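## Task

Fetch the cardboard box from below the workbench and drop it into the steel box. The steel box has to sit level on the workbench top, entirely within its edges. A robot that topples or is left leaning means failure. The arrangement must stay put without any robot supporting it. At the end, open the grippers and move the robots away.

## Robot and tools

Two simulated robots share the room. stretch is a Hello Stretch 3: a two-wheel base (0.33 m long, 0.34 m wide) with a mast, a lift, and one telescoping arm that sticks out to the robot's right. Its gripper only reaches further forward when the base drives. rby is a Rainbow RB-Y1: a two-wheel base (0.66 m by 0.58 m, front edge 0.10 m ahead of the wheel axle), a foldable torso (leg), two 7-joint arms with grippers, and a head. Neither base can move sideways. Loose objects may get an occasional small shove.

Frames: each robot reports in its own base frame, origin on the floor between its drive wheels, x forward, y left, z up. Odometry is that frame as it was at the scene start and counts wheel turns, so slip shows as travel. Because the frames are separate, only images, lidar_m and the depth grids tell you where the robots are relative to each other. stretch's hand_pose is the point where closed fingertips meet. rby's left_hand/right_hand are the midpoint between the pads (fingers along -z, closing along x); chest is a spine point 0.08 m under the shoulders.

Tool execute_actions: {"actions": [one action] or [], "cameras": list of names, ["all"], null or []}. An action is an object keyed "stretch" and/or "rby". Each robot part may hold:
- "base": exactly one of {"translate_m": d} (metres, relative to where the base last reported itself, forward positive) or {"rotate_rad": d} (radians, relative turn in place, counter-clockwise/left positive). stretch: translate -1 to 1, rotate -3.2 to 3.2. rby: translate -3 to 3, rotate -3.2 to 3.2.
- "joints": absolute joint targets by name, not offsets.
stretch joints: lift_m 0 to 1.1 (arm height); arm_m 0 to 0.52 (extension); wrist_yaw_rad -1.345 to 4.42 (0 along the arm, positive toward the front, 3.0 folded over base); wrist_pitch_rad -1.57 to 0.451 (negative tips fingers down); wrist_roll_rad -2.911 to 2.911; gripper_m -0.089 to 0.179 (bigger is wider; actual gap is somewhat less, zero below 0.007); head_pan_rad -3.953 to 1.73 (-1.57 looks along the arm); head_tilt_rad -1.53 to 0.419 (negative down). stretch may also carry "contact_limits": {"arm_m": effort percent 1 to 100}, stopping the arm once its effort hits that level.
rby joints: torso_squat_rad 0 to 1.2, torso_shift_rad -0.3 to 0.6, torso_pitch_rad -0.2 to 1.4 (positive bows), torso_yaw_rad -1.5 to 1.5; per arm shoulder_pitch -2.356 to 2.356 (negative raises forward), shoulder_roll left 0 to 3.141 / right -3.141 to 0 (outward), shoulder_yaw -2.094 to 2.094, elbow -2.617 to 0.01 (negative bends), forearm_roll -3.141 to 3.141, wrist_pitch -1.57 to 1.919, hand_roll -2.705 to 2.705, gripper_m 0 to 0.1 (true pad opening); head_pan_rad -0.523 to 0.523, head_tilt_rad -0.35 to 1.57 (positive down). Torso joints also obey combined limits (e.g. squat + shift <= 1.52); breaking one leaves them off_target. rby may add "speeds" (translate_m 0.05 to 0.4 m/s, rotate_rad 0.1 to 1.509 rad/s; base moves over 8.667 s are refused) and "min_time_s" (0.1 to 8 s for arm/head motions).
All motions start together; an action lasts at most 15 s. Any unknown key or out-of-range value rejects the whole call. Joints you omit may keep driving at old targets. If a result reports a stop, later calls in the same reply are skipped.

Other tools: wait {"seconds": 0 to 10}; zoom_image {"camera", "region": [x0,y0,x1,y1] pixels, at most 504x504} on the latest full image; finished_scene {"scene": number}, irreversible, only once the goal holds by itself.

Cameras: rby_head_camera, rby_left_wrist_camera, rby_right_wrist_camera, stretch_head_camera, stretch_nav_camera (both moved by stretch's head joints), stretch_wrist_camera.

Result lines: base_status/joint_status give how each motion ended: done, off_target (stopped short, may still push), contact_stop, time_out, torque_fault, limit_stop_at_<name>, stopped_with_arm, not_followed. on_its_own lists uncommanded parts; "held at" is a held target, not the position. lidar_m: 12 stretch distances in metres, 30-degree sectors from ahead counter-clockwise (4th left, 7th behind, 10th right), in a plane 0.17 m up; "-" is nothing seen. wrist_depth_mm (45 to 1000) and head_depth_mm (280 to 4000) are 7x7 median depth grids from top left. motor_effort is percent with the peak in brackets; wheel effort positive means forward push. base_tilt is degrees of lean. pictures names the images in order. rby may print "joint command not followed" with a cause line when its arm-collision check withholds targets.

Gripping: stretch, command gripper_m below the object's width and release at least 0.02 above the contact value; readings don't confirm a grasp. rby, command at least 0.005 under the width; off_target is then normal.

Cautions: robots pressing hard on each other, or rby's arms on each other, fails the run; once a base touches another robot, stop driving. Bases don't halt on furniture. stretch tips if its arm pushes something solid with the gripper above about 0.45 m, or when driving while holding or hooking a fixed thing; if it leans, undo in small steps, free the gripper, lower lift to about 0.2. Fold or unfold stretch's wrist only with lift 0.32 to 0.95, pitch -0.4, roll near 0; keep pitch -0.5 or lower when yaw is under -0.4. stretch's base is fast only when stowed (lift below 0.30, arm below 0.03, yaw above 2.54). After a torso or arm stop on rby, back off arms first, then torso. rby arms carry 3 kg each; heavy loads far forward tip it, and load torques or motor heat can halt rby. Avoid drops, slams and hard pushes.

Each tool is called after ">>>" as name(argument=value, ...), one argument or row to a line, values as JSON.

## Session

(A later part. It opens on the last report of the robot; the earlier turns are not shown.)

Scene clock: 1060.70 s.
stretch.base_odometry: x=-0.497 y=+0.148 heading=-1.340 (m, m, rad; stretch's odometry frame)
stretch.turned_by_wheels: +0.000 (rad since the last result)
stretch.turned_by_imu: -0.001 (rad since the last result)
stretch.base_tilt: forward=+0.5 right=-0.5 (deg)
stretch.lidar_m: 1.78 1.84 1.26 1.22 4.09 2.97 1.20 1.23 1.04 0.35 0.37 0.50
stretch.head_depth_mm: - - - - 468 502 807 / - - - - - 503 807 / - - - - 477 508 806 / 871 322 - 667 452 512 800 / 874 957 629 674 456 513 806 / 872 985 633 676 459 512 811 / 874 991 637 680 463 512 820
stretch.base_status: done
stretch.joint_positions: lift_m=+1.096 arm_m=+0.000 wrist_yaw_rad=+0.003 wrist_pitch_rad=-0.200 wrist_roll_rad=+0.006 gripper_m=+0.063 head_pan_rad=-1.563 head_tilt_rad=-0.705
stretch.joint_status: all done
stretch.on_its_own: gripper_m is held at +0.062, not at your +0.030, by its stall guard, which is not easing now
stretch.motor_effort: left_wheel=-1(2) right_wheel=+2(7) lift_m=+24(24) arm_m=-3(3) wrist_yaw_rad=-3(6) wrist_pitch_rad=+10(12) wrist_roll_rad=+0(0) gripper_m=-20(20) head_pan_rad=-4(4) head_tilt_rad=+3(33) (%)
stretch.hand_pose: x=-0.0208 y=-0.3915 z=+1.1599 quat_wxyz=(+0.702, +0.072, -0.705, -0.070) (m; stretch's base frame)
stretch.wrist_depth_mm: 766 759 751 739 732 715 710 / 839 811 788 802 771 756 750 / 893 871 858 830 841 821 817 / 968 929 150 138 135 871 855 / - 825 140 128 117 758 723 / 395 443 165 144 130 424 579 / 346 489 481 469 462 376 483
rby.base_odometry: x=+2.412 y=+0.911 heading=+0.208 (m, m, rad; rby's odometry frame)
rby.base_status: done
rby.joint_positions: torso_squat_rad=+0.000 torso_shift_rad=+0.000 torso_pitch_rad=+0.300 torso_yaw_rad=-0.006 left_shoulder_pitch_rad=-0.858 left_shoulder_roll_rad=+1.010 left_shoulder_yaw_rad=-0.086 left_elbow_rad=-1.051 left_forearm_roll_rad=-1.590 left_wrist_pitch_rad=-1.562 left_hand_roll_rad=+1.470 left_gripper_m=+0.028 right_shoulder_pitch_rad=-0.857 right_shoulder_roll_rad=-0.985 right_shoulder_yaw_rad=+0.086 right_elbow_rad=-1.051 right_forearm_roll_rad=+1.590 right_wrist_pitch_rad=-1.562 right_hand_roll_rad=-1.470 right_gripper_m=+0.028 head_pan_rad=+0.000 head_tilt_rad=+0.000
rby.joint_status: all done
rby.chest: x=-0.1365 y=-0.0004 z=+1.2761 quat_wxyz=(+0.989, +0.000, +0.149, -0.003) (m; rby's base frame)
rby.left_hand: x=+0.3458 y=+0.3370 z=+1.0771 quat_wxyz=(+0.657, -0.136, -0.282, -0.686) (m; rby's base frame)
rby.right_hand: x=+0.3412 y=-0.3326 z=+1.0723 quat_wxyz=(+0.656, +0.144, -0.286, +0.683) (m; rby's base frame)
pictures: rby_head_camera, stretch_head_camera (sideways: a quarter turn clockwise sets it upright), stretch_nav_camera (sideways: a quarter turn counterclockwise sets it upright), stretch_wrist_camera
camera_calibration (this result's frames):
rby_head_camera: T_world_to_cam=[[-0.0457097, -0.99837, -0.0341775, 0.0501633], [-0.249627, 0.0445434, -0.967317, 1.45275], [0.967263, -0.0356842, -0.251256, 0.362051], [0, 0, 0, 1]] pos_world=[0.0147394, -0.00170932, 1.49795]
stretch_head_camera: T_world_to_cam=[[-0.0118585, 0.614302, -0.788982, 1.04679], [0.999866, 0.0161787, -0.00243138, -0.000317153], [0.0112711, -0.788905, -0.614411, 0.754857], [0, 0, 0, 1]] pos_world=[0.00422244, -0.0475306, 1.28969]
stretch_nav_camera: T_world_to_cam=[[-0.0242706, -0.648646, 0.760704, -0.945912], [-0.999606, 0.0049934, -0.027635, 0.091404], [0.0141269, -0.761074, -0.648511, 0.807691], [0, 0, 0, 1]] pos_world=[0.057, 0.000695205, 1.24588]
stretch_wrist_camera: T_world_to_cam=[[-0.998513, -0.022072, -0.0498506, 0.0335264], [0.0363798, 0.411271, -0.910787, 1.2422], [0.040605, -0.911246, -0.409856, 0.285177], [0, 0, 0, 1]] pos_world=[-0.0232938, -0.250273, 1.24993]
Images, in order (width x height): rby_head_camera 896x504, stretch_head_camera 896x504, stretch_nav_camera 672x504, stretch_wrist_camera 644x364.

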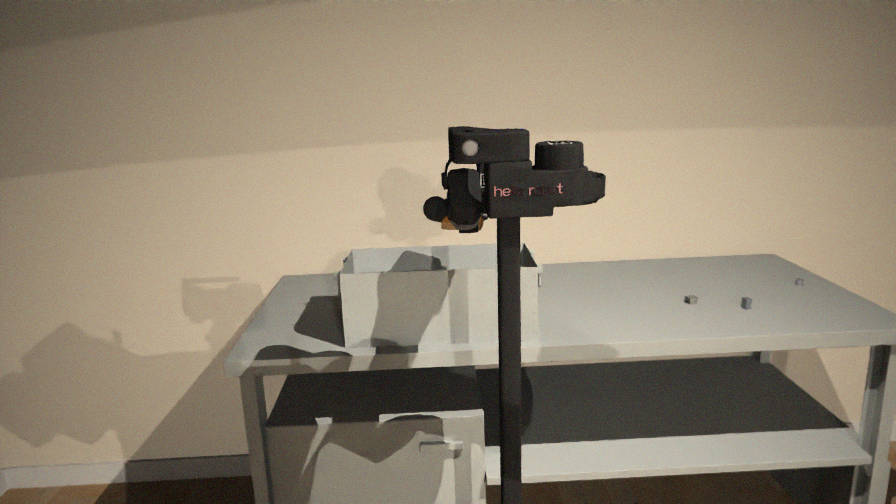

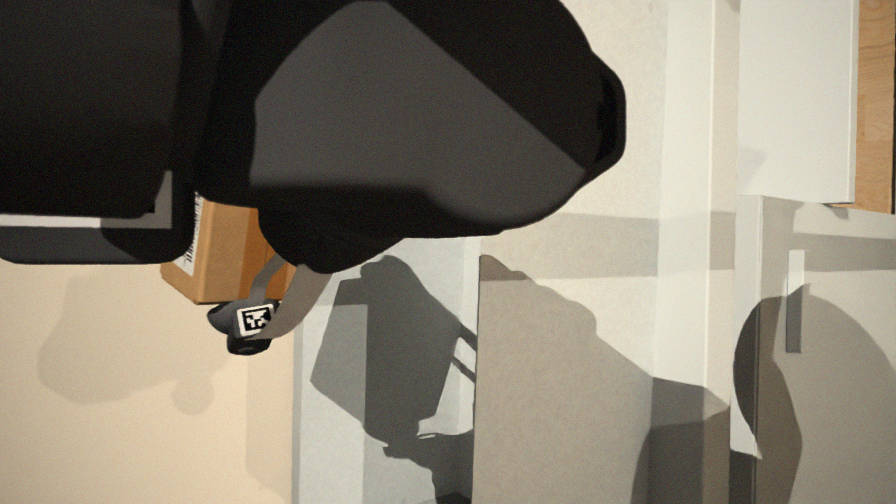

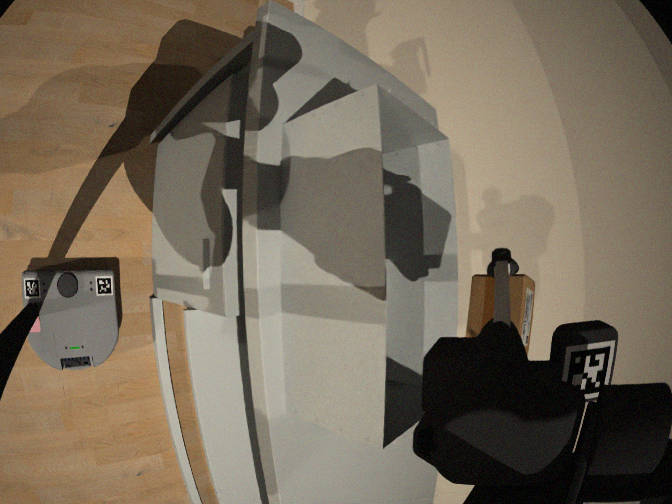

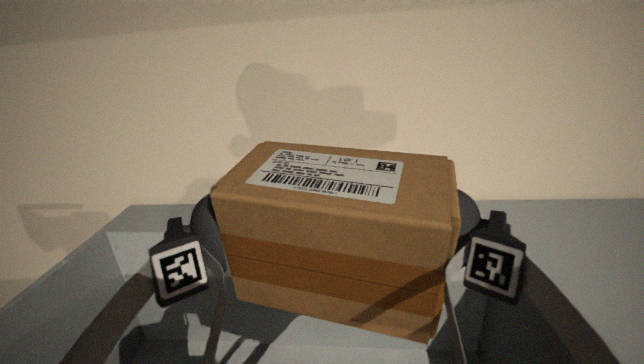

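>>> execute_actions(
  actions=[
    {"stretch":{"base":{"translate_m":0.05},"joints":{"arm_m":0.13,"wrist_pitch_rad":-0.45}}},
  ],
  cameras=[],
)

>>> execute_actions(
  actions=[
    {"stretch":{"joints":{"arm_m":0.2,"wrist_pitch_rad":-0.95}}},
  ],
  cameras=["rby_head_camera","stretch_nav_camera","stretch_wrist_camera"],
)

Scene clock: 1072.93 s.
stretch.base_odometry: x=-0.486 y=+0.099 heading=-1.340 (m, m, rad; stretch's odometry frame)
stretch.turned_by_wheels: +0.000 (rad since the last result)
stretch.turned_by_imu: -0.001 (rad since the last result)
stretch.base_tilt: forward=+0.5 right=-0.4 (deg)
stretch.lidar_m: 1.73 1.80 2.08 1.21 4.14 3.02 1.25 1.27 0.36 0.35 0.37 0.50
stretch.head_depth_mm: - - 629 669 444 502 808 / - - 622 660 447 505 805 / - - 630 666 451 509 796 / 855 974 613 671 454 514 801 / 873 983 633 675 458 512 808 / 873 986 634 678 462 512 812 / 876 986 623 627 465 512 818
stretch.base_status: done
stretch.joint_positions: lift_m=+1.096 arm_m=+0.130 wrist_yaw_rad=+0.002 wrist_pitch_rad=-0.476 wrist_roll_rad=+0.006 gripper_m=+0.063 head_pan_rad=-1.563 head_tilt_rad=-0.705
stretch.joint_status: all done
stretch.on_its_own: gripper_m is held at +0.062, not at your +0.030, by its stall guard, which is not easing now
stretch.motor_effort: left_wheel=-1(3) right_wheel=+2(7) lift_m=+24(24) arm_m=+3(3) wrist_yaw_rad=-2(3) wrist_pitch_rad=+9(13) wrist_roll_rad=+0(1) gripper_m=-20(20) head_pan_rad=-4(3) head_tilt_rad=+2(2) (%)
stretch.hand_pose: x=-0.0211 y=-0.4914 z=+1.0956 quat_wxyz=(+0.685, +0.167, -0.689, -0.167) (m; stretch's base frame)
stretch.wrist_depth_mm: 668 656 647 649 637 630 619 / 744 718 720 704 701 694 683 / 833 778 775 756 747 729 716 / 891 646 150 138 135 591 584 / 319 338 141 128 117 296 287 / 302 375 165 144 130 384 303 / 298 398 400 384 369 377 272
rby.base_odometry: x=+2.412 y=+0.911 heading=+0.208 (m, m, rad; rby's odometry frame)
rby.base_status: not commanded
rby.joint_positions: torso_squat_rad=+0.000 torso_shift_rad=+0.000 torso_pitch_rad=+0.300 torso_yaw_rad=-0.006 left_shoulder_pitch_rad=-0.858 left_shoulder_roll_rad=+1.010 left_shoulder_yaw_rad=-0.086 left_elbow_rad=-1.051 left_forearm_roll_rad=-1.590 left_wrist_pitch_rad=-1.562 left_hand_roll_rad=+1.470 left_gripper_m=+0.028 right_shoulder_pitch_rad=-0.857 right_shoulder_roll_rad=-0.985 right_shoulder_yaw_rad=+0.086 right_elbow_rad=-1.051 right_forearm_roll_rad=+1.590 right_wrist_pitch_rad=-1.562 right_hand_roll_rad=-1.470 right_gripper_m=+0.028 head_pan_rad=+0.000 head_tilt_rad=+0.000
rby.joint_status: not commanded
rby.chest: x=-0.1365 y=-0.0004 z=+1.2761 quat_wxyz=(+0.989, +0.000, +0.149, -0.003) (m; rby's base frame)
rby.left_hand: x=+0.3458 y=+0.3370 z=+1.0771 quat_wxyz=(+0.657, -0.136, -0.282, -0.686) (m; rby's base frame)
rby.right_hand: x=+0.3412 y=-0.3326 z=+1.0723 quat_wxyz=(+0.656, +0.144, -0.286, +0.683) (m; rby's base frame)
pictures: none
No camera images: the call's "cameras" was empty. Leave "cameras" out to get every camera's image.

Scene clock: 1074.63 s.
stretch.base_odometry: x=-0.486 y=+0.099 heading=-1.340 (m, m, rad; stretch's odometry frame)
stretch.turned_by_wheels: +0.000 (rad since the last result)
stretch.turned_by_imu: +0.000 (rad since the last result)
stretch.base_tilt: forward=+0.5 right=-0.5 (deg)
stretch.lidar_m: 1.73 1.80 2.07 1.21 4.15 3.04 1.25 1.27 0.36 0.35 0.36 0.50
stretch.head_depth_mm: - 1001 629 669 443 501 805 / - 1000 631 662 447 506 806 / - - 471 471 451 509 799 / 871 991 602 486 454 513 800 / 873 985 646 673 458 513 807 / 875 987 633 679 461 512 811 / 876 988 623 627 466 512 818
stretch.base_status: not commanded
stretch.joint_positions: lift_m=+1.096 arm_m=+0.200 wrist_yaw_rad=+0.002 wrist_pitch_rad=-0.962 wrist_roll_rad=+0.006 gripper_m=+0.063 head_pan_rad=-1.563 head_tilt_rad=-0.704
stretch.joint_status: all done
stretch.on_its_own: gripper_m is held at +0.062, not at your +0.030, by its stall guard, which is not easing now
stretch.motor_effort: left_wheel=-1(2) right_wheel=+2(2) lift_m=+24(24) arm_m=+3(3) wrist_yaw_rad=-2(2) wrist_pitch_rad=+4(8) wrist_roll_rad=+0(0) gripper_m=-19(19) head_pan_rad=-4(4) head_tilt_rad=+2(2) (%)
stretch.hand_pose: x=-0.0214 y=-0.4715 z=+1.0105 quat_wxyz=(+0.625, +0.327, -0.628, -0.328) (m; stretch's base frame)
stretch.wrist_depth_mm: 502 488 481 473 207 203 200 / 248 245 240 237 233 230 225 / 293 322 310 288 298 292 274 / 308 384 150 138 135 361 295 / 310 365 140 128 117 342 295 / 312 345 249 145 130 319 294 / 298 322 318 312 305 306 267
rby.base_odometry: x=+2.412 y=+0.911 heading=+0.208 (m, m, rad; rby's odometry frame)
rby.base_status: not commanded
rby.joint_positions: torso_squat_rad=+0.000 torso_shift_rad=+0.000 torso_pitch_rad=+0.300 torso_yaw_rad=-0.006 left_shoulder_pitch_rad=-0.858 left_shoulder_roll_rad=+1.010 left_shoulder_yaw_rad=-0.086 left_elbow_rad=-1.051 left_forearm_roll_rad=-1.590 left_wrist_pitch_rad=-1.562 left_hand_roll_rad=+1.470 left_gripper_m=+0.028 right_shoulder_pitch_rad=-0.857 right_shoulder_roll_rad=-0.985 right_shoulder_yaw_rad=+0.086 right_elbow_rad=-1.051 right_forearm_roll_rad=+1.590 right_wrist_pitch_rad=-1.562 right_hand_roll_rad=-1.470 right_gripper_m=+0.028 head_pan_rad=+0.000 head_tilt_rad=+0.000
rby.joint_status: not commanded
rby.chest: x=-0.1365 y=-0.0004 z=+1.2761 quat_wxyz=(+0.989, +0.000, +0.149, -0.003) (m; rby's base frame)
rby.left_hand: x=+0.3458 y=+0.3370 z=+1.0771 quat_wxyz=(+0.657, -0.136, -0.282, -0.686) (m; rby's base frame)
rby.right_hand: x=+0.3412 y=-0.3326 z=+1.0723 quat_wxyz=(+0.656, +0.144, -0.286, +0.683) (m; rby's base frame)
pictures: rby_head_camera, stretch_nav_camera (sideways: a quarter turn counterclockwise sets it upright), stretch_wrist_camera
camera_calibration (this result's frames):
rby_head_camera: T_world_to_cam=[[-0.0457099, -0.99837, -0.0341773, 0.0501631], [-0.249627, 0.0445433, -0.967317, 1.45275], [0.967263, -0.0356845, -0.251256, 0.362051], [0, 0, 0, 1]] pos_world=[0.0147393, -0.00170924, 1.49795]
stretch_nav_camera: T_world_to_cam=[[-0.0242731, -0.648414, 0.760901, -0.946169], [-0.999606, 0.00498618, -0.0276388, 0.0914089], [0.0141274, -0.761272, -0.648279, 0.80739], [0, 0, 0, 1]] pos_world=[0.0570001, 0.000678099, 1.24588]
stretch_wrist_camera: T_world_to_cam=[[-0.998608, 0.0191314, -0.0491519, 0.042461], [0.0362058, 0.926301, -0.375041, 0.840405], [0.0383544, -0.376298, -0.925704, 0.924523], [0, 0, 0, 1]] pos_world=[-0.0234852, -0.431384, 1.17311]
Images, in order (width x height): rby_head_camera 896x504, stretch_nav_camera 672x504, stretch_wrist_camera 644x364.

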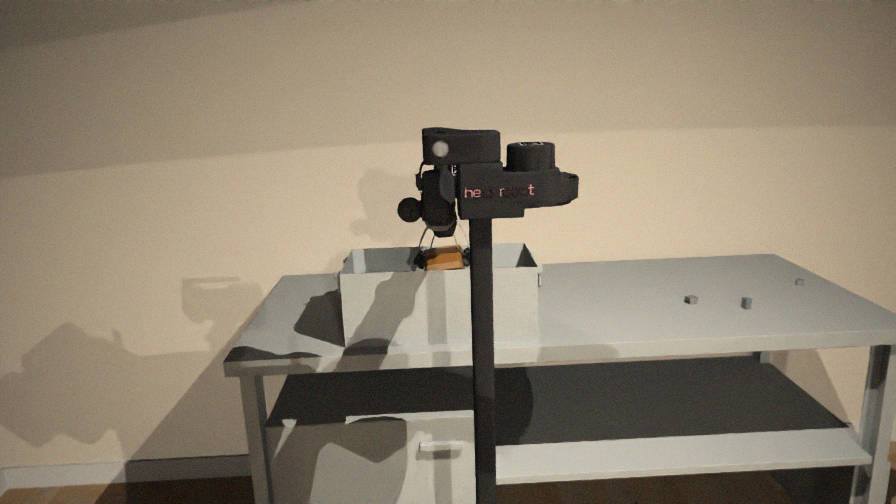

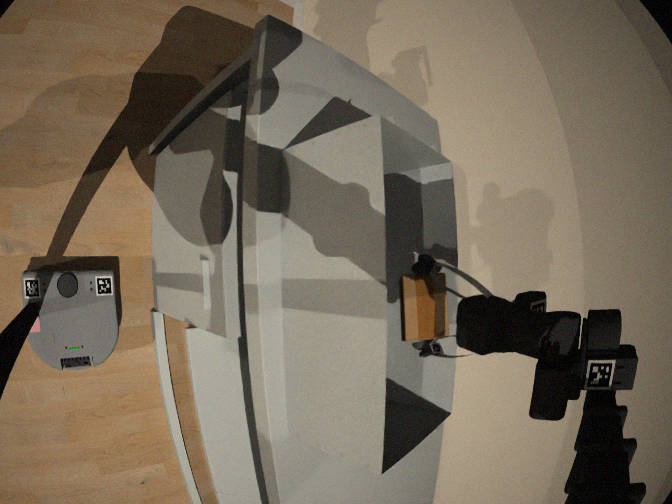

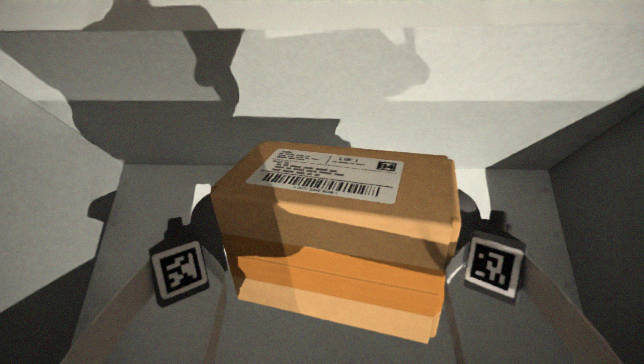

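>>> execute_actions(
  actions=[
    {"stretch":{"joints":{"arm_m":0.285,"wrist_pitch_rad":-1.4}}},
  ],
  cameras=[],
)

>>> execute_actions(
  actions=[
    {"stretch":{"joints":{"lift_m":1.03}}},
  ],
  cameras=["stretch_head_camera","stretch_nav_camera","stretch_wrist_camera"],
)

Scene clock: 1085.53 s.
stretch.base_odometry: x=-0.486 y=+0.099 heading=-1.340 (m, m, rad; stretch's odometry frame)
stretch.turned_by_wheels: +0.000 (rad since the last result)
stretch.turned_by_imu: -0.001 (rad since the last result)
stretch.base_tilt: forward=+0.5 right=-0.4 (deg)
stretch.lidar_m: 1.73 1.79 2.08 1.21 4.13 3.01 1.25 1.27 0.36 0.35 0.36 0.50
stretch.head_depth_mm: 851 974 628 669 443 502 805 / - 988 633 660 447 505 808 / - - 622 472 450 509 796 / 870 973 626 483 454 513 799 / 873 983 644 675 458 514 806 / 873 986 634 679 462 513 812 / 877 991 624 628 465 512 818
stretch.base_status: not commanded
stretch.joint_positions: lift_m=+1.096 arm_m=+0.285 wrist_yaw_rad=+0.002 wrist_pitch_rad=-1.397 wrist_roll_rad=+0.006 gripper_m=+0.063 head_pan_rad=-1.563 head_tilt_rad=-0.704
stretch.joint_status: all done
stretch.on_its_own: gripper_m is held at +0.062, not at your +0.030, by its stall guard, which is not easing now
stretch.motor_effort: left_wheel=-2(2) right_wheel=+2(2) lift_m=+24(24) arm_m=+3(5) wrist_yaw_rad=-2(2) wrist_pitch_rad=-1(3) wrist_roll_rad=+0(0) gripper_m=-19(19) head_pan_rad=-3(3) head_tilt_rad=+3(2) (%)
stretch.hand_pose: x=-0.0216 y=-0.4503 z=+0.9779 quat_wxyz=(+0.540, +0.454, -0.542, -0.456) (m; stretch's base frame)
stretch.wrist_depth_mm: 262 257 255 251 249 247 244 / 312 321 319 314 310 305 292 / 314 326 320 316 313 307 291 / 312 327 148 138 135 309 289 / 317 332 141 128 117 314 287 / 308 335 242 144 130 318 287 / 274 261 262 250 238 270 258
rby.base_odometry: x=+2.412 y=+0.911 heading=+0.208 (m, m, rad; rby's odometry frame)
rby.base_status: not commanded
rby.joint_positions: torso_squat_rad=+0.000 torso_shift_rad=+0.000 torso_pitch_rad=+0.300 torso_yaw_rad=-0.006 left_shoulder_pitch_rad=-0.858 left_shoulder_roll_rad=+1.010 left_shoulder_yaw_rad=-0.086 left_elbow_rad=-1.051 left_forearm_roll_rad=-1.590 left_wrist_pitch_rad=-1.562 left_hand_roll_rad=+1.470 left_gripper_m=+0.028 right_shoulder_pitch_rad=-0.857 right_shoulder_roll_rad=-0.985 right_shoulder_yaw_rad=+0.086 right_elbow_rad=-1.051 right_forearm_roll_rad=+1.590 right_wrist_pitch_rad=-1.562 right_hand_roll_rad=-1.470 right_gripper_m=+0.028 head_pan_rad=+0.000 head_tilt_rad=+0.000
rby.joint_status: not commanded
rby.chest: x=-0.1365 y=-0.0004 z=+1.2761 quat_wxyz=(+0.989, +0.000, +0.149, -0.003) (m; rby's base frame)
rby.left_hand: x=+0.3458 y=+0.3370 z=+1.0771 quat_wxyz=(+0.657, -0.136, -0.282, -0.686) (m; rby's base frame)
rby.right_hand: x=+0.3412 y=-0.3326 z=+1.0723 quat_wxyz=(+0.656, +0.144, -0.286, +0.683) (m; rby's base frame)
pictures: none
No camera images: the call's "cameras" was empty. Leave "cameras" out to get every camera's image.

Scene clock: 1086.97 s.
stretch.base_odometry: x=-0.486 y=+0.099 heading=-1.340 (m, m, rad; stretch's odometry frame)
stretch.turned_by_wheels: +0.000 (rad since the last result)
stretch.turned_by_imu: +0.000 (rad since the last result)
stretch.base_tilt: forward=+0.5 right=-0.4 (deg)
stretch.lidar_m: 1.73 1.80 2.07 1.21 4.14 3.03 1.25 1.27 0.36 0.35 0.37 0.50
stretch.head_depth_mm: 839 997 629 670 443 502 808 / - - 631 660 448 504 807 / 842 - 1051 526 450 509 797 / 870 980 640 538 454 513 800 / 873 982 645 674 458 513 808 / 876 987 633 678 463 513 812 / 878 987 624 627 466 511 816
stretch.base_status: not commanded
stretch.joint_positions: lift_m=+1.030 arm_m=+0.285 wrist_yaw_rad=+0.002 wrist_pitch_rad=-1.397 wrist_roll_rad=+0.006 gripper_m=+0.063 head_pan_rad=-1.563 head_tilt_rad=-0.704
stretch.joint_status: all done
stretch.on_its_own: gripper_m is held at +0.062, not at your +0.030, by its stall guard, which is not easing now
stretch.motor_effort: left_wheel=-1(1) right_wheel=+2(2) lift_m=+18(22) arm_m=+3(3) wrist_yaw_rad=-2(2) wrist_pitch_rad=-1(1) wrist_roll_rad=+0(0) gripper_m=-19(19) head_pan_rad=-3(4) head_tilt_rad=+2(2) (%)
stretch.hand_pose: x=-0.0216 y=-0.4502 z=+0.9123 quat_wxyz=(+0.540, +0.454, -0.542, -0.456) (m; stretch's base frame)
stretch.wrist_depth_mm: 255 251 250 246 243 240 237 / 258 254 252 249 246 241 239 / 259 257 254 250 247 243 241 / 264 260 149 138 135 246 243 / 265 263 141 128 117 248 246 / 267 265 213 145 131 252 248 / 263 260 262 249 238 253 248
rby.base_odometry: x=+2.412 y=+0.911 heading=+0.208 (m, m, rad; rby's odometry frame)
rby.base_status: not commanded
rby.joint_positions: torso_squat_rad=+0.000 torso_shift_rad=+0.000 torso_pitch_rad=+0.300 torso_yaw_rad=-0.006 left_shoulder_pitch_rad=-0.858 left_shoulder_roll_rad=+1.010 left_shoulder_yaw_rad=-0.086 left_elbow_rad=-1.051 left_forearm_roll_rad=-1.590 left_wrist_pitch_rad=-1.562 left_hand_roll_rad=+1.470 left_gripper_m=+0.028 right_shoulder_pitch_rad=-0.857 right_shoulder_roll_rad=-0.985 right_shoulder_yaw_rad=+0.086 right_elbow_rad=-1.051 right_forearm_roll_rad=+1.590 right_wrist_pitch_rad=-1.562 right_hand_roll_rad=-1.470 right_gripper_m=+0.028 head_pan_rad=+0.000 head_tilt_rad=+0.000
rby.joint_status: not commanded
rby.chest: x=-0.1365 y=-0.0004 z=+1.2761 quat_wxyz=(+0.989, +0.000, +0.149, -0.003) (m; rby's base frame)
rby.left_hand: x=+0.3458 y=+0.3370 z=+1.0771 quat_wxyz=(+0.657, -0.136, -0.282, -0.686) (m; rby's base frame)
rby.right_hand: x=+0.3412 y=-0.3326 z=+1.0723 quat_wxyz=(+0.656, +0.144, -0.286, +0.683) (m; rby's base frame)
pictures: stretch_head_camera (sideways: a quarter turn clockwise sets it upright), stretch_nav_camera (sideways: a quarter turn counterclockwise sets it upright), stretch_wrist_camera
camera_calibration (this result's frames):
stretch_head_camera: T_world_to_cam=[[-0.0118559, 0.61406, -0.78917, 1.04704], [0.999866, 0.0161767, -0.00243406, -0.00031367], [0.0112715, -0.789093, -0.61417, 0.754542], [0, 0, 0, 1]] pos_world=[0.00422241, -0.0475343, 1.28971]
stretch_nav_camera: T_world_to_cam=[[-0.0242732, -0.648413, 0.760902, -0.94617], [-0.999606, 0.00498624, -0.0276388, 0.091409], [0.0141273, -0.761273, -0.648278, 0.807388], [0, 0, 0, 1]] pos_world=[0.0570001, 0.00067799, 1.24588]
stretch_wrist_camera: T_world_to_cam=[[-0.99863, 0.0383323, -0.0356272, 0.0333041], [0.0365051, 0.998052, 0.0505936, 0.42786], [0.0374972, 0.0492236, -0.998084, 1.09924], [0, 0, 0, 1]] pos_world=[-0.0235791, -0.482411, 1.07667]
Images, in order (width x height): stretch_head_camera 896x504, stretch_nav_camera 672x504, stretch_wrist_camera 644x364.

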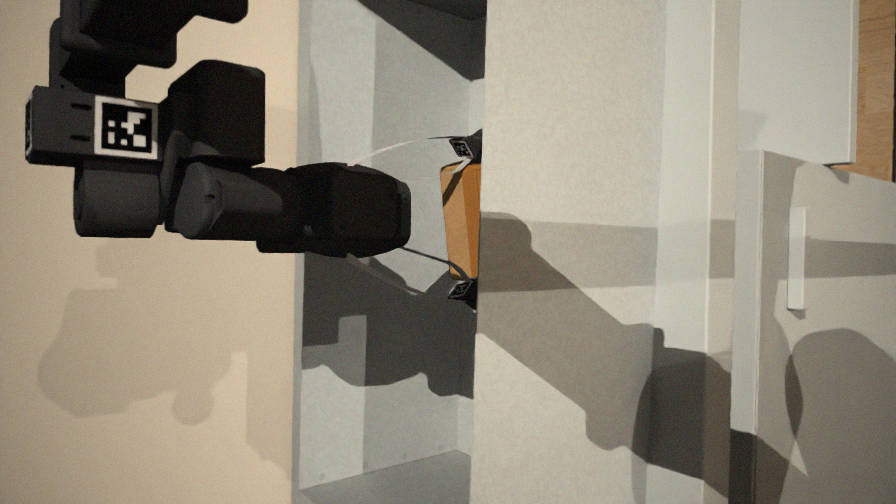

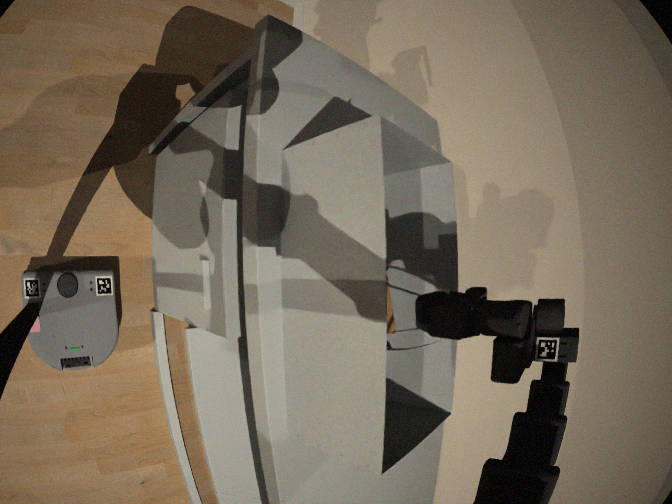

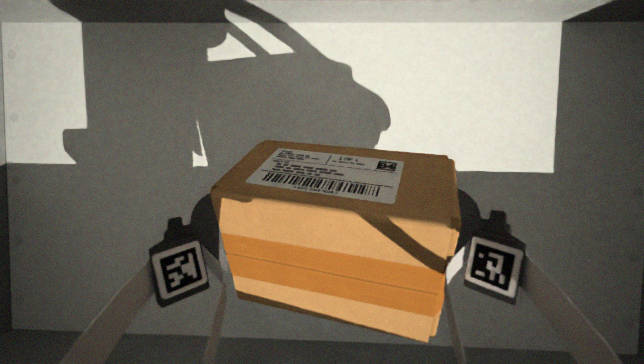

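>>> execute_actions(
  actions=[
    {"stretch":{"joints":{"lift_m":0.998}}},
  ],
  cameras=["stretch_head_camera","stretch_wrist_camera"],
)

>>> execute_actions(
  actions=[
    {"stretch":{"joints":{"gripper_m":0.14}}},
  ],
  cameras=["stretch_wrist_camera"],
)

>>> execute_actions(
  actions=[
    {"stretch":{"joints":{"lift_m":1.096}}},
  ],
  cameras=["stretch_wrist_camera"],
)

Scene clock: 1096.57 s.
stretch.base_odometry: x=-0.486 y=+0.099 heading=-1.340 (m, m, rad; stretch's odometry frame)
stretch.turned_by_wheels: +0.000 (rad since the last result)
stretch.turned_by_imu: -0.001 (rad since the last result)
stretch.base_tilt: forward=+0.4 right=-0.4 (deg)
stretch.lidar_m: 1.73 1.80 2.07 1.21 4.13 3.03 1.25 1.27 0.36 0.35 0.37 0.50
stretch.head_depth_mm: 864 - 617 669 444 503 807 / 852 - 612 663 447 504 808 / 870 - - 665 450 510 796 / 870 983 847 670 455 512 801 / 872 989 645 673 458 513 807 / 874 987 634 678 461 512 810 / 874 988 625 628 466 512 816
stretch.base_status: not commanded
stretch.joint_positions: lift_m=+0.998 arm_m=+0.285 wrist_yaw_rad=+0.002 wrist_pitch_rad=-1.398 wrist_roll_rad=+0.006 gripper_m=+0.063 head_pan_rad=-1.563 head_tilt_rad=-0.704
stretch.joint_status: all done
stretch.on_its_own: gripper_m is held at +0.062, not at your +0.030, by its stall guard, which is not easing now
stretch.motor_effort: left_wheel=-1(2) right_wheel=+2(2) lift_m=+18(17) arm_m=+3(3) wrist_yaw_rad=-2(3) wrist_pitch_rad=-1(1) wrist_roll_rad=+0(0) gripper_m=-19(19) head_pan_rad=-4(4) head_tilt_rad=+2(2) (%)
stretch.hand_pose: x=-0.0216 y=-0.4501 z=+0.8803 quat_wxyz=(+0.540, +0.454, -0.542, -0.456) (m; stretch's base frame)
stretch.wrist_depth_mm: 222 221 218 214 212 209 207 / 225 223 220 216 214 212 210 / 227 223 220 219 215 214 211 / 229 226 149 138 135 215 213 / 231 229 141 128 117 216 214 / 234 231 197 144 131 219 216 / 235 232 229 226 223 221 218
rby.base_odometry: x=+2.412 y=+0.911 heading=+0.208 (m, m, rad; rby's odometry frame)
rby.base_status: not commanded
rby.joint_positions: torso_squat_rad=+0.000 torso_shift_rad=+0.000 torso_pitch_rad=+0.300 torso_yaw_rad=-0.006 left_shoulder_pitch_rad=-0.858 left_shoulder_roll_rad=+1.010 left_shoulder_yaw_rad=-0.086 left_elbow_rad=-1.051 left_forearm_roll_rad=-1.590 left_wrist_pitch_rad=-1.562 left_hand_roll_rad=+1.470 left_gripper_m=+0.028 right_shoulder_pitch_rad=-0.857 right_shoulder_roll_rad=-0.985 right_shoulder_yaw_rad=+0.086 right_elbow_rad=-1.051 right_forearm_roll_rad=+1.590 right_wrist_pitch_rad=-1.562 right_hand_roll_rad=-1.470 right_gripper_m=+0.028 head_pan_rad=+0.000 head_tilt_rad=+0.000
rby.joint_status: not commanded
rby.chest: x=-0.1365 y=-0.0004 z=+1.2761 quat_wxyz=(+0.989, +0.000, +0.149, -0.003) (m; rby's base frame)
rby.left_hand: x=+0.3458 y=+0.3370 z=+1.0771 quat_wxyz=(+0.657, -0.136, -0.282, -0.686) (m; rby's base frame)
rby.right_hand: x=+0.3412 y=-0.3326 z=+1.0723 quat_wxyz=(+0.656, +0.144, -0.286, +0.683) (m; rby's base frame)
pictures: stretch_head_camera (sideways: a quarter turn clockwise sets it upright), stretch_wrist_camera
camera_calibration (this result's frames):
stretch_head_camera: T_world_to_cam=[[-0.0118561, 0.61406, -0.78917, 1.04704], [0.999866, 0.0161769, -0.00243406, -0.000313671], [0.0112717, -0.789093, -0.61417, 0.754542], [0, 0, 0, 1]] pos_world=[0.00422242, -0.0475343, 1.28971]
stretch_wrist_camera: T_world_to_cam=[[-0.99863, 0.03834, -0.0356187, 0.0321573], [0.0365053, 0.998041, 0.050806, 0.429233], [0.0374968, 0.0494361, -0.998073, 1.06737], [0, 0, 0, 1]] pos_world=[-0.0235791, -0.482392, 1.04465]
Images, in order (width x height): stretch_head_camera 896x504, stretch_wrist_camera 644x364.

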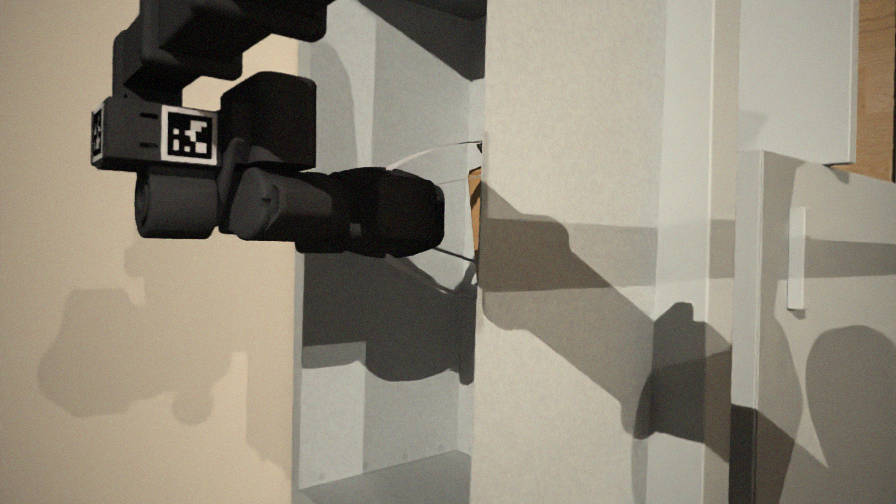

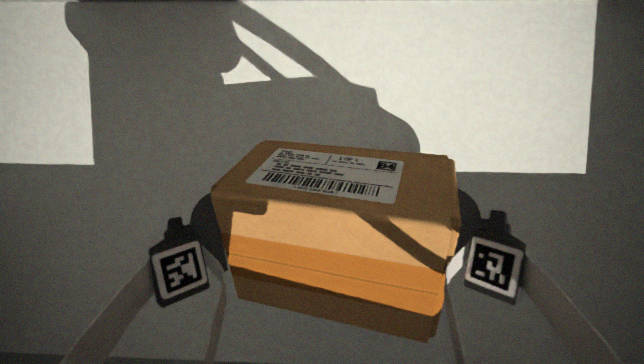

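Scene clock: 1097.83 s.
stretch.base_odometry: x=-0.486 y=+0.099 heading=-1.340 (m, m, rad; stretch's odometry frame)
stretch.turned_by_wheels: +0.000 (rad since the last result)
stretch.turned_by_imu: +0.000 (rad since the last result)
stretch.base_tilt: forward=+0.4 right=-0.4 (deg)
stretch.lidar_m: 1.73 1.80 2.07 1.22 4.14 3.03 1.25 1.27 0.36 0.35 0.37 0.50
stretch.head_depth_mm: 864 - 617 669 443 502 806 / 853 - 612 661 447 505 806 / 869 - - 673 451 510 794 / 871 984 849 669 454 514 799 / 876 985 644 673 457 513 806 / 875 986 633 678 462 513 812 / 874 987 624 627 466 513 817
stretch.base_status: not commanded
stretch.joint_positions: lift_m=+0.998 arm_m=+0.285 wrist_yaw_rad=+0.002 wrist_pitch_rad=-1.398 wrist_roll_rad=+0.006 gripper_m=+0.140 head_pan_rad=-1.563 head_tilt_rad=-0.704
stretch.joint_status: all done
stretch.motor_effort: left_wheel=-2(2) right_wheel=+2(2) lift_m=+18(18) arm_m=+3(3) wrist_yaw_rad=-2(1) wrist_pitch_rad=+0(0) wrist_roll_rad=+0(0) gripper_m=+1(82) head_pan_rad=-4(4) head_tilt_rad=+3(2) (%)
stretch.hand_pose: x=-0.0216 y=-0.4501 z=+0.8803 quat_wxyz=(+0.540, +0.454, -0.542, -0.456) (m; stretch's base frame)
stretch.wrist_depth_mm: 224 221 218 215 213 210 208 / 225 222 220 216 214 210 209 / 226 224 222 163 216 212 211 / 228 226 223 163 161 216 213 / 231 228 225 165 163 218 214 / 233 230 228 225 221 221 216 / 235 232 228 226 224 221 218
rby.base_odometry: x=+2.412 y=+0.911 heading=+0.208 (m, m, rad; rby's odometry frame)
rby.base_status: not commanded
rby.joint_positions: torso_squat_rad=+0.000 torso_shift_rad=+0.000 torso_pitch_rad=+0.300 torso_yaw_rad=-0.006 left_shoulder_pitch_rad=-0.858 left_shoulder_roll_rad=+1.010 left_shoulder_yaw_rad=-0.086 left_elbow_rad=-1.051 left_forearm_roll_rad=-1.590 left_wrist_pitch_rad=-1.562 left_hand_roll_rad=+1.470 left_gripper_m=+0.028 right_shoulder_pitch_rad=-0.857 right_shoulder_roll_rad=-0.985 right_shoulder_yaw_rad=+0.086 right_elbow_rad=-1.051 right_forearm_roll_rad=+1.590 right_wrist_pitch_rad=-1.562 right_hand_roll_rad=-1.470 right_gripper_m=+0.028 head_pan_rad=+0.000 head_tilt_rad=+0.000
rby.joint_status: not commanded
rby.chest: x=-0.1365 y=-0.0004 z=+1.2761 quat_wxyz=(+0.989, +0.000, +0.149, -0.003) (m; rby's base frame)
rby.left_hand: x=+0.3458 y=+0.3370 z=+1.0771 quat_wxyz=(+0.657, -0.136, -0.282, -0.686) (m; rby's base frame)
rby.right_hand: x=+0.3412 y=-0.3326 z=+1.0723 quat_wxyz=(+0.656, +0.144, -0.286, +0.683) (m; rby's base frame)
pictures: stretch_wrist_camera
camera_calibration (this result's frames):
stretch_wrist_camera: T_world_to_cam=[[-0.99863, 0.0383427, -0.0356161, 0.0321555], [0.0365057, 0.998038, 0.0508694, 0.42916], [0.0374967, 0.0494995, -0.99807, 1.0674], [0, 0, 0, 1]] pos_world=[-0.0235791, -0.482386, 1.04465]
Images, in order (width x height): stretch_wrist_camera 644x364.

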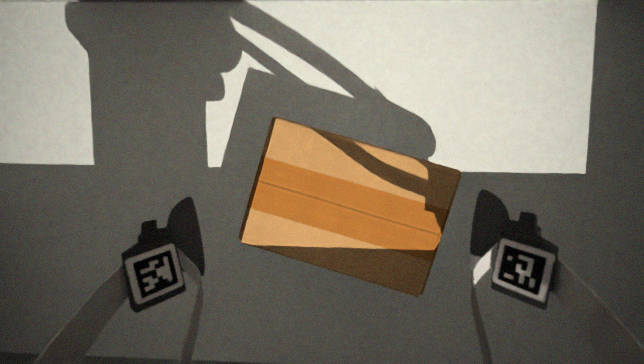

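Scene clock: 1099.57 s.
stretch.base_odometry: x=-0.486 y=+0.099 heading=-1.340 (m, m, rad; stretch's odometry frame)
stretch.turned_by_wheels: +0.000 (rad since the last result)
stretch.turned_by_imu: -0.001 (rad since the last result)
stretch.base_tilt: forward=+0.5 right=-0.4 (deg)
stretch.lidar_m: 1.73 1.80 2.07 1.21 4.18 3.03 1.25 1.27 0.36 0.35 0.37 0.50
stretch.head_depth_mm: 852 973 628 671 444 502 807 / - 989 632 653 448 504 806 / - - 622 665 451 509 798 / 869 975 627 670 454 513 802 / 871 984 644 660 457 513 804 / 875 987 635 678 462 513 811 / 875 987 624 627 466 512 819
stretch.base_status: not commanded
stretch.joint_positions: lift_m=+1.096 arm_m=+0.285 wrist_yaw_rad=+0.002 wrist_pitch_rad=-1.398 wrist_roll_rad=+0.006 gripper_m=+0.140 head_pan_rad=-1.563 head_tilt_rad=-0.704
stretch.joint_status: all done
stretch.motor_effort: left_wheel=-1(1) right_wheel=+2(2) lift_m=+23(26) arm_m=+3(3) wrist_yaw_rad=-2(1) wrist_pitch_rad=-1(1) wrist_roll_rad=+0(0) gripper_m=+0(0) head_pan_rad=-4(4) head_tilt_rad=+2(3) (%)
stretch.hand_pose: x=-0.0216 y=-0.4501 z=+0.9779 quat_wxyz=(+0.540, +0.454, -0.542, -0.456) (m; stretch's base frame)
stretch.wrist_depth_mm: 262 259 255 252 251 246 246 / 312 321 318 314 310 305 292 / 311 325 322 316 314 309 292 / 313 327 324 262 312 310 288 / 315 332 327 321 317 314 288 / 303 333 328 324 320 317 274 / 274 258 261 264 265 269 257
rby.base_odometry: x=+2.412 y=+0.911 heading=+0.208 (m, m, rad; rby's odometry frame)
rby.base_status: not commanded
rby.joint_positions: torso_squat_rad=+0.000 torso_shift_rad=+0.000 torso_pitch_rad=+0.300 torso_yaw_rad=-0.006 left_shoulder_pitch_rad=-0.858 left_shoulder_roll_rad=+1.010 left_shoulder_yaw_rad=-0.086 left_elbow_rad=-1.051 left_forearm_roll_rad=-1.590 left_wrist_pitch_rad=-1.562 left_hand_roll_rad=+1.470 left_gripper_m=+0.028 right_shoulder_pitch_rad=-0.857 right_shoulder_roll_rad=-0.985 right_shoulder_yaw_rad=+0.086 right_elbow_rad=-1.051 right_forearm_roll_rad=+1.590 right_wrist_pitch_rad=-1.562 right_hand_roll_rad=-1.470 right_gripper_m=+0.028 head_pan_rad=+0.000 head_tilt_rad=+0.000
rby.joint_status: not commanded
rby.chest: x=-0.1365 y=-0.0004 z=+1.2761 quat_wxyz=(+0.989, +0.000, +0.149, -0.003) (m; rby's base frame)
rby.left_hand: x=+0.3458 y=+0.3370 z=+1.0771 quat_wxyz=(+0.657, -0.136, -0.282, -0.686) (m; rby's base frame)
rby.right_hand: x=+0.3412 y=-0.3326 z=+1.0723 quat_wxyz=(+0.656, +0.144, -0.286, +0.683) (m; rby's base frame)
pictures: stretch_wrist_camera
camera_calibration (this result's frames):
stretch_wrist_camera: T_world_to_cam=[[-0.99863, 0.0383429, -0.0356161, 0.0356338], [0.036506, 0.998038, 0.0508697, 0.424193], [0.0374968, 0.0494998, -0.99807, 1.16486], [0, 0, 0, 1]] pos_world=[-0.0235792, -0.482387, 1.1423]
Images, in order (width x height): stretch_wrist_camera 644x364.

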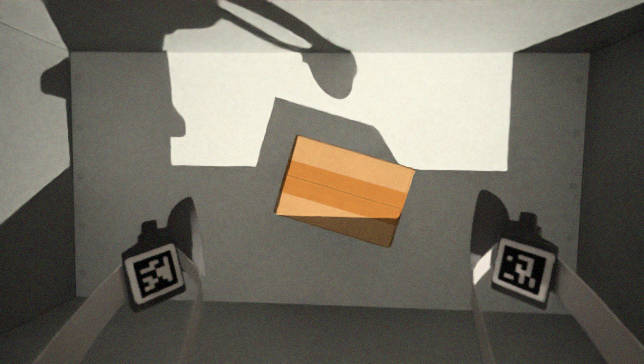

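>>> execute_actions(
  actions=[
    {"stretch":{"joints":{"arm_m":0.22,"wrist_pitch_rad":-0.9}}},
  ],
  cameras=[],
)

>>> execute_actions(
  actions=[
    {"stretch":{"joints":{"arm_m":0.15,"wrist_pitch_rad":-0.15}}},
  ],
  cameras=[],
)

>>> execute_actions(
  actions=[
    {"stretch":{"base":{"translate_m":-0.55},"joints":{"arm_m":0.0,"wrist_yaw_rad":1.6,"gripper_m":0.05}}},
  ],
  cameras=["rby_head_camera","stretch_nav_camera"],
)

Scene clock: 1108.60 s.
stretch.base_odometry: x=-0.486 y=+0.099 heading=-1.340 (m, m, rad; stretch's odometry frame)
stretch.turned_by_wheels: +0.000 (rad since the last result)
stretch.turned_by_imu: -0.001 (rad since the last result)
stretch.base_tilt: forward=+0.5 right=-0.4 (deg)
stretch.lidar_m: 1.73 1.80 2.07 1.21 4.14 3.03 1.25 1.27 0.36 0.35 0.36 0.50
stretch.head_depth_mm: 838 993 629 670 444 502 808 / - 995 632 660 447 505 809 / - - 623 665 451 510 798 / 864 983 629 670 454 514 800 / 873 984 1052 673 458 512 805 / 874 988 633 678 462 512 810 / 875 988 624 628 465 512 817
stretch.base_status: not commanded
stretch.joint_positions: lift_m=+1.096 arm_m=+0.220 wrist_yaw_rad=+0.002 wrist_pitch_rad=-0.915 wrist_roll_rad=+0.006 gripper_m=+0.140 head_pan_rad=-1.563 head_tilt_rad=-0.704
stretch.joint_status: all done
stretch.motor_effort: left_wheel=-2(1) right_wheel=+2(2) lift_m=+24(23) arm_m=-4(2) wrist_yaw_rad=-2(2) wrist_pitch_rad=+5(1) wrist_roll_rad=+0(0) gripper_m=+0(1) head_pan_rad=-3(4) head_tilt_rad=+2(2) (%)
stretch.hand_pose: x=-0.0214 y=-0.5023 z=+1.0167 quat_wxyz=(+0.633, +0.312, -0.636, -0.313) (m; stretch's base frame)
stretch.wrist_depth_mm: 532 528 519 504 492 482 473 / 486 477 469 461 448 203 197 / 257 252 246 242 237 232 227 / 305 347 338 329 317 308 284 / 308 373 369 362 356 354 297 / 308 342 344 288 334 325 281 / 283 328 323 268 306 308 302
rby.base_odometry: x=+2.412 y=+0.911 heading=+0.208 (m, m, rad; rby's odometry frame)
rby.base_status: not commanded
rby.joint_positions: torso_squat_rad=+0.000 torso_shift_rad=+0.000 torso_pitch_rad=+0.300 torso_yaw_rad=-0.006 left_shoulder_pitch_rad=-0.858 left_shoulder_roll_rad=+1.010 left_shoulder_yaw_rad=-0.086 left_elbow_rad=-1.051 left_forearm_roll_rad=-1.590 left_wrist_pitch_rad=-1.562 left_hand_roll_rad=+1.470 left_gripper_m=+0.028 right_shoulder_pitch_rad=-0.857 right_shoulder_roll_rad=-0.985 right_shoulder_yaw_rad=+0.086 right_elbow_rad=-1.051 right_forearm_roll_rad=+1.590 right_wrist_pitch_rad=-1.562 right_hand_roll_rad=-1.470 right_gripper_m=+0.028 head_pan_rad=+0.000 head_tilt_rad=+0.000
rby.joint_status: not commanded
rby.chest: x=-0.1365 y=-0.0004 z=+1.2761 quat_wxyz=(+0.989, +0.000, +0.149, -0.003) (m; rby's base frame)
rby.left_hand: x=+0.3458 y=+0.3370 z=+1.0771 quat_wxyz=(+0.657, -0.136, -0.282, -0.686) (m; rby's base frame)
rby.right_hand: x=+0.3412 y=-0.3326 z=+1.0723 quat_wxyz=(+0.656, +0.144, -0.286, +0.683) (m; rby's base frame)
pictures: none
No camera images: the call's "cameras" was empty. Leave "cameras" out to get every camera's image.

Scene clock: 1110.30 s.
stretch.base_odometry: x=-0.486 y=+0.099 heading=-1.340 (m, m, rad; stretch's odometry frame)
stretch.turned_by_wheels: +0.000 (rad since the last result)
stretch.turned_by_imu: +0.000 (rad since the last result)
stretch.base_tilt: forward=+0.4 right=-0.4 (deg)
stretch.lidar_m: 1.72 1.79 2.07 1.21 4.12 3.02 1.25 1.27 0.36 0.35 0.37 0.50
stretch.head_depth_mm: - - 629 670 443 501 807 / - - 633 661 447 504 807 / - - 623 666 450 510 797 / 886 999 638 670 454 514 801 / 872 1003 644 675 458 513 806 / 872 990 635 678 462 513 810 / 876 990 624 627 466 512 817
stretch.base_status: not commanded
stretch.joint_positions: lift_m=+1.096 arm_m=+0.150 wrist_yaw_rad=+0.002 wrist_pitch_rad=-0.175 wrist_roll_rad=+0.006 gripper_m=+0.140 head_pan_rad=-1.563 head_tilt_rad=-0.704
stretch.joint_status: all done
stretch.motor_effort: left_wheel=-1(1) right_wheel=+2(2) lift_m=+24(24) arm_m=-4(3) wrist_yaw_rad=-2(2) wrist_pitch_rad=+9(10) wrist_roll_rad=+0(0) gripper_m=+0(1) head_pan_rad=-4(3) head_tilt_rad=+3(2) (%)
stretch.hand_pose: x=-0.0210 y=-0.5433 z=+1.1661 quat_wxyz=(+0.702, +0.063, -0.706, -0.062) (m; stretch's base frame)
stretch.wrist_depth_mm: 628 631 615 605 591 586 587 / 671 659 658 641 629 625 610 / 720 698 694 679 677 665 662 / 769 759 749 720 720 711 696 / 835 800 784 764 759 734 738 / 887 625 625 631 611 587 609 / 562 288 517 514 505 500 493
rby.base_odometry: x=+2.412 y=+0.911 heading=+0.208 (m, m, rad; rby's odometry frame)
rby.base_status: not commanded
rby.joint_positions: torso_squat_rad=+0.000 torso_shift_rad=+0.000 torso_pitch_rad=+0.300 torso_yaw_rad=-0.006 left_shoulder_pitch_rad=-0.858 left_shoulder_roll_rad=+1.010 left_shoulder_yaw_rad=-0.086 left_elbow_rad=-1.051 left_forearm_roll_rad=-1.590 left_wrist_pitch_rad=-1.562 left_hand_roll_rad=+1.470 left_gripper_m=+0.028 right_shoulder_pitch_rad=-0.857 right_shoulder_roll_rad=-0.985 right_shoulder_yaw_rad=+0.086 right_elbow_rad=-1.051 right_forearm_roll_rad=+1.590 right_wrist_pitch_rad=-1.562 right_hand_roll_rad=-1.470 right_gripper_m=+0.028 head_pan_rad=+0.000 head_tilt_rad=+0.000
rby.joint_status: not commanded
rby.chest: x=-0.1365 y=-0.0004 z=+1.2761 quat_wxyz=(+0.989, +0.000, +0.149, -0.003) (m; rby's base frame)
rby.left_hand: x=+0.3458 y=+0.3370 z=+1.0771 quat_wxyz=(+0.657, -0.136, -0.282, -0.686) (m; rby's base frame)
rby.right_hand: x=+0.3412 y=-0.3326 z=+1.0723 quat_wxyz=(+0.656, +0.144, -0.286, +0.683) (m; rby's base frame)
pictures: none
No camera images: the call's "cameras" was empty. Leave "cameras" out to get every camera's image.

Scene clock: 1117.13 s.
stretch.base_odometry: x=-0.612 y=+0.635 heading=-1.340 (m, m, rad; stretch's odometry frame)
stretch.turned_by_wheels: +0.000 (rad since the last result)
stretch.turned_by_imu: -0.004 (rad since the last result)
stretch.base_tilt: forward=+0.5 right=-0.5 (deg)
stretch.lidar_m: 2.29 2.37 1.27 1.26 3.36 2.44 2.36 0.72 0.98 1.00 0.63 0.57
stretch.head_depth_mm: - - - - 575 506 809 / - - - - 575 508 806 / - - - - 573 514 805 / 868 977 1053 - 573 513 806 / 870 981 1056 - - 500 803 / 874 982 1051 - - 499 805 / 875 965 - - - 500 804
stretch.base_status: done
stretch.joint_positions: lift_m=+1.096 arm_m=+0.000 wrist_yaw_rad=+1.597 wrist_pitch_rad=-0.175 wrist_roll_rad=+0.006 gripper_m=+0.050 head_pan_rad=-1.563 head_tilt_rad=-0.704
stretch.joint_status: all done
stretch.motor_effort: left_wheel=-1(6) right_wheel=+2(3) lift_m=+23(24) arm_m=-4(3) wrist_yaw_rad=+3(4) wrist_pitch_rad=+8(8) wrist_roll_rad=+1(1) gripper_m=+0(81) head_pan_rad=-4(4) head_tilt_rad=+2(2) (%)
stretch.hand_pose: x=+0.2267 y=-0.1387 z=+1.1663 quat_wxyz=(+0.535, +0.549, -0.449, +0.460) (m; stretch's base frame)
stretch.wrist_depth_mm: - - - - - - - / - - - - - - - / - - - - - - - / - - - - - 747 664 / - - - - 705 686 581 / - - - - - 392 543 / - - - - - 360 280
rby.base_odometry: x=+2.412 y=+0.911 heading=+0.208 (m, m, rad; rby's odometry frame)
rby.base_status: not commanded
rby.joint_positions: torso_squat_rad=+0.000 torso_shift_rad=+0.000 torso_pitch_rad=+0.300 torso_yaw_rad=-0.006 left_shoulder_pitch_rad=-0.858 left_shoulder_roll_rad=+1.010 left_shoulder_yaw_rad=-0.086 left_elbow_rad=-1.051 left_forearm_roll_rad=-1.590 left_wrist_pitch_rad=-1.562 left_hand_roll_rad=+1.470 left_gripper_m=+0.028 right_shoulder_pitch_rad=-0.857 right_shoulder_roll_rad=-0.985 right_shoulder_yaw_rad=+0.086 right_elbow_rad=-1.051 right_forearm_roll_rad=+1.590 right_wrist_pitch_rad=-1.562 right_hand_roll_rad=-1.470 right_gripper_m=+0.028 head_pan_rad=+0.000 head_tilt_rad=+0.000
rby.joint_status: not commanded
rby.chest: x=-0.1365 y=-0.0004 z=+1.2761 quat_wxyz=(+0.989, +0.000, +0.149, -0.003) (m; rby's base frame)
rby.left_hand: x=+0.3458 y=+0.3370 z=+1.0771 quat_wxyz=(+0.657, -0.136, -0.282, -0.686) (m; rby's base frame)
rby.right_hand: x=+0.3412 y=-0.3326 z=+1.0723 quat_wxyz=(+0.656, +0.144, -0.286, +0.683) (m; rby's base frame)
pictures: rby_head_camera, stretch_nav_camera (sideways: a quarter turn counterclockwise sets it upright)
camera_calibration (this result's frames):
rby_head_camera: T_world_to_cam=[[-0.0457098, -0.99837, -0.0341773, 0.0501632], [-0.249627, 0.0445433, -0.967317, 1.45275], [0.967263, -0.0356843, -0.251256, 0.362051], [0, 0, 0, 1]] pos_world=[0.0147392, -0.0017092, 1.49795]
stretch_nav_camera: T_world_to_cam=[[-0.0242736, -0.64835, 0.760955, -0.94624], [-0.999606, 0.00498398, -0.0276399, 0.0914103], [0.0141277, -0.761326, -0.648215, 0.807307], [0, 0, 0, 1]] pos_world=[0.0570001, 0.000673393, 1.24588]
Images, in order (width x height): rby_head_camera 896x504, stretch_nav_camera 672x504.

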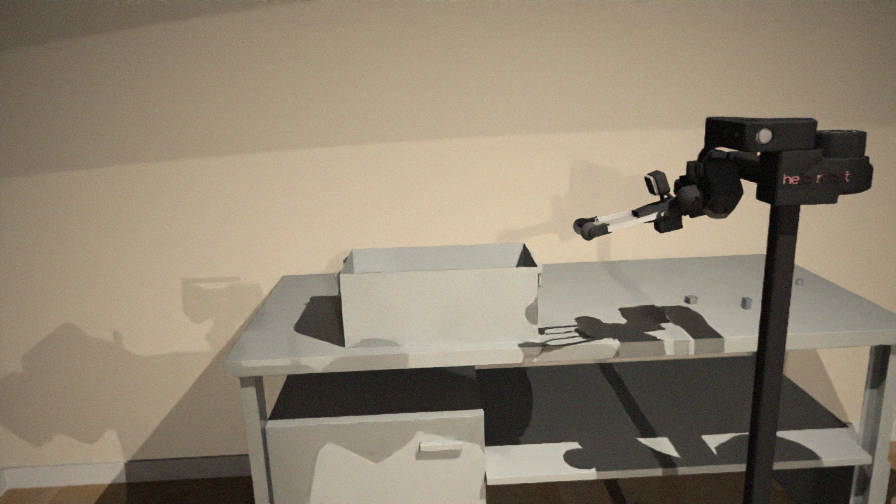

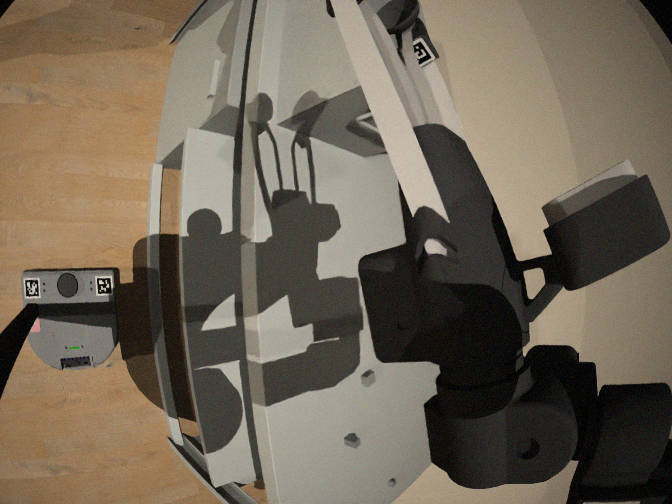

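>>> finished_scene(
  scene=2,
)

The scene is finished: the task was done.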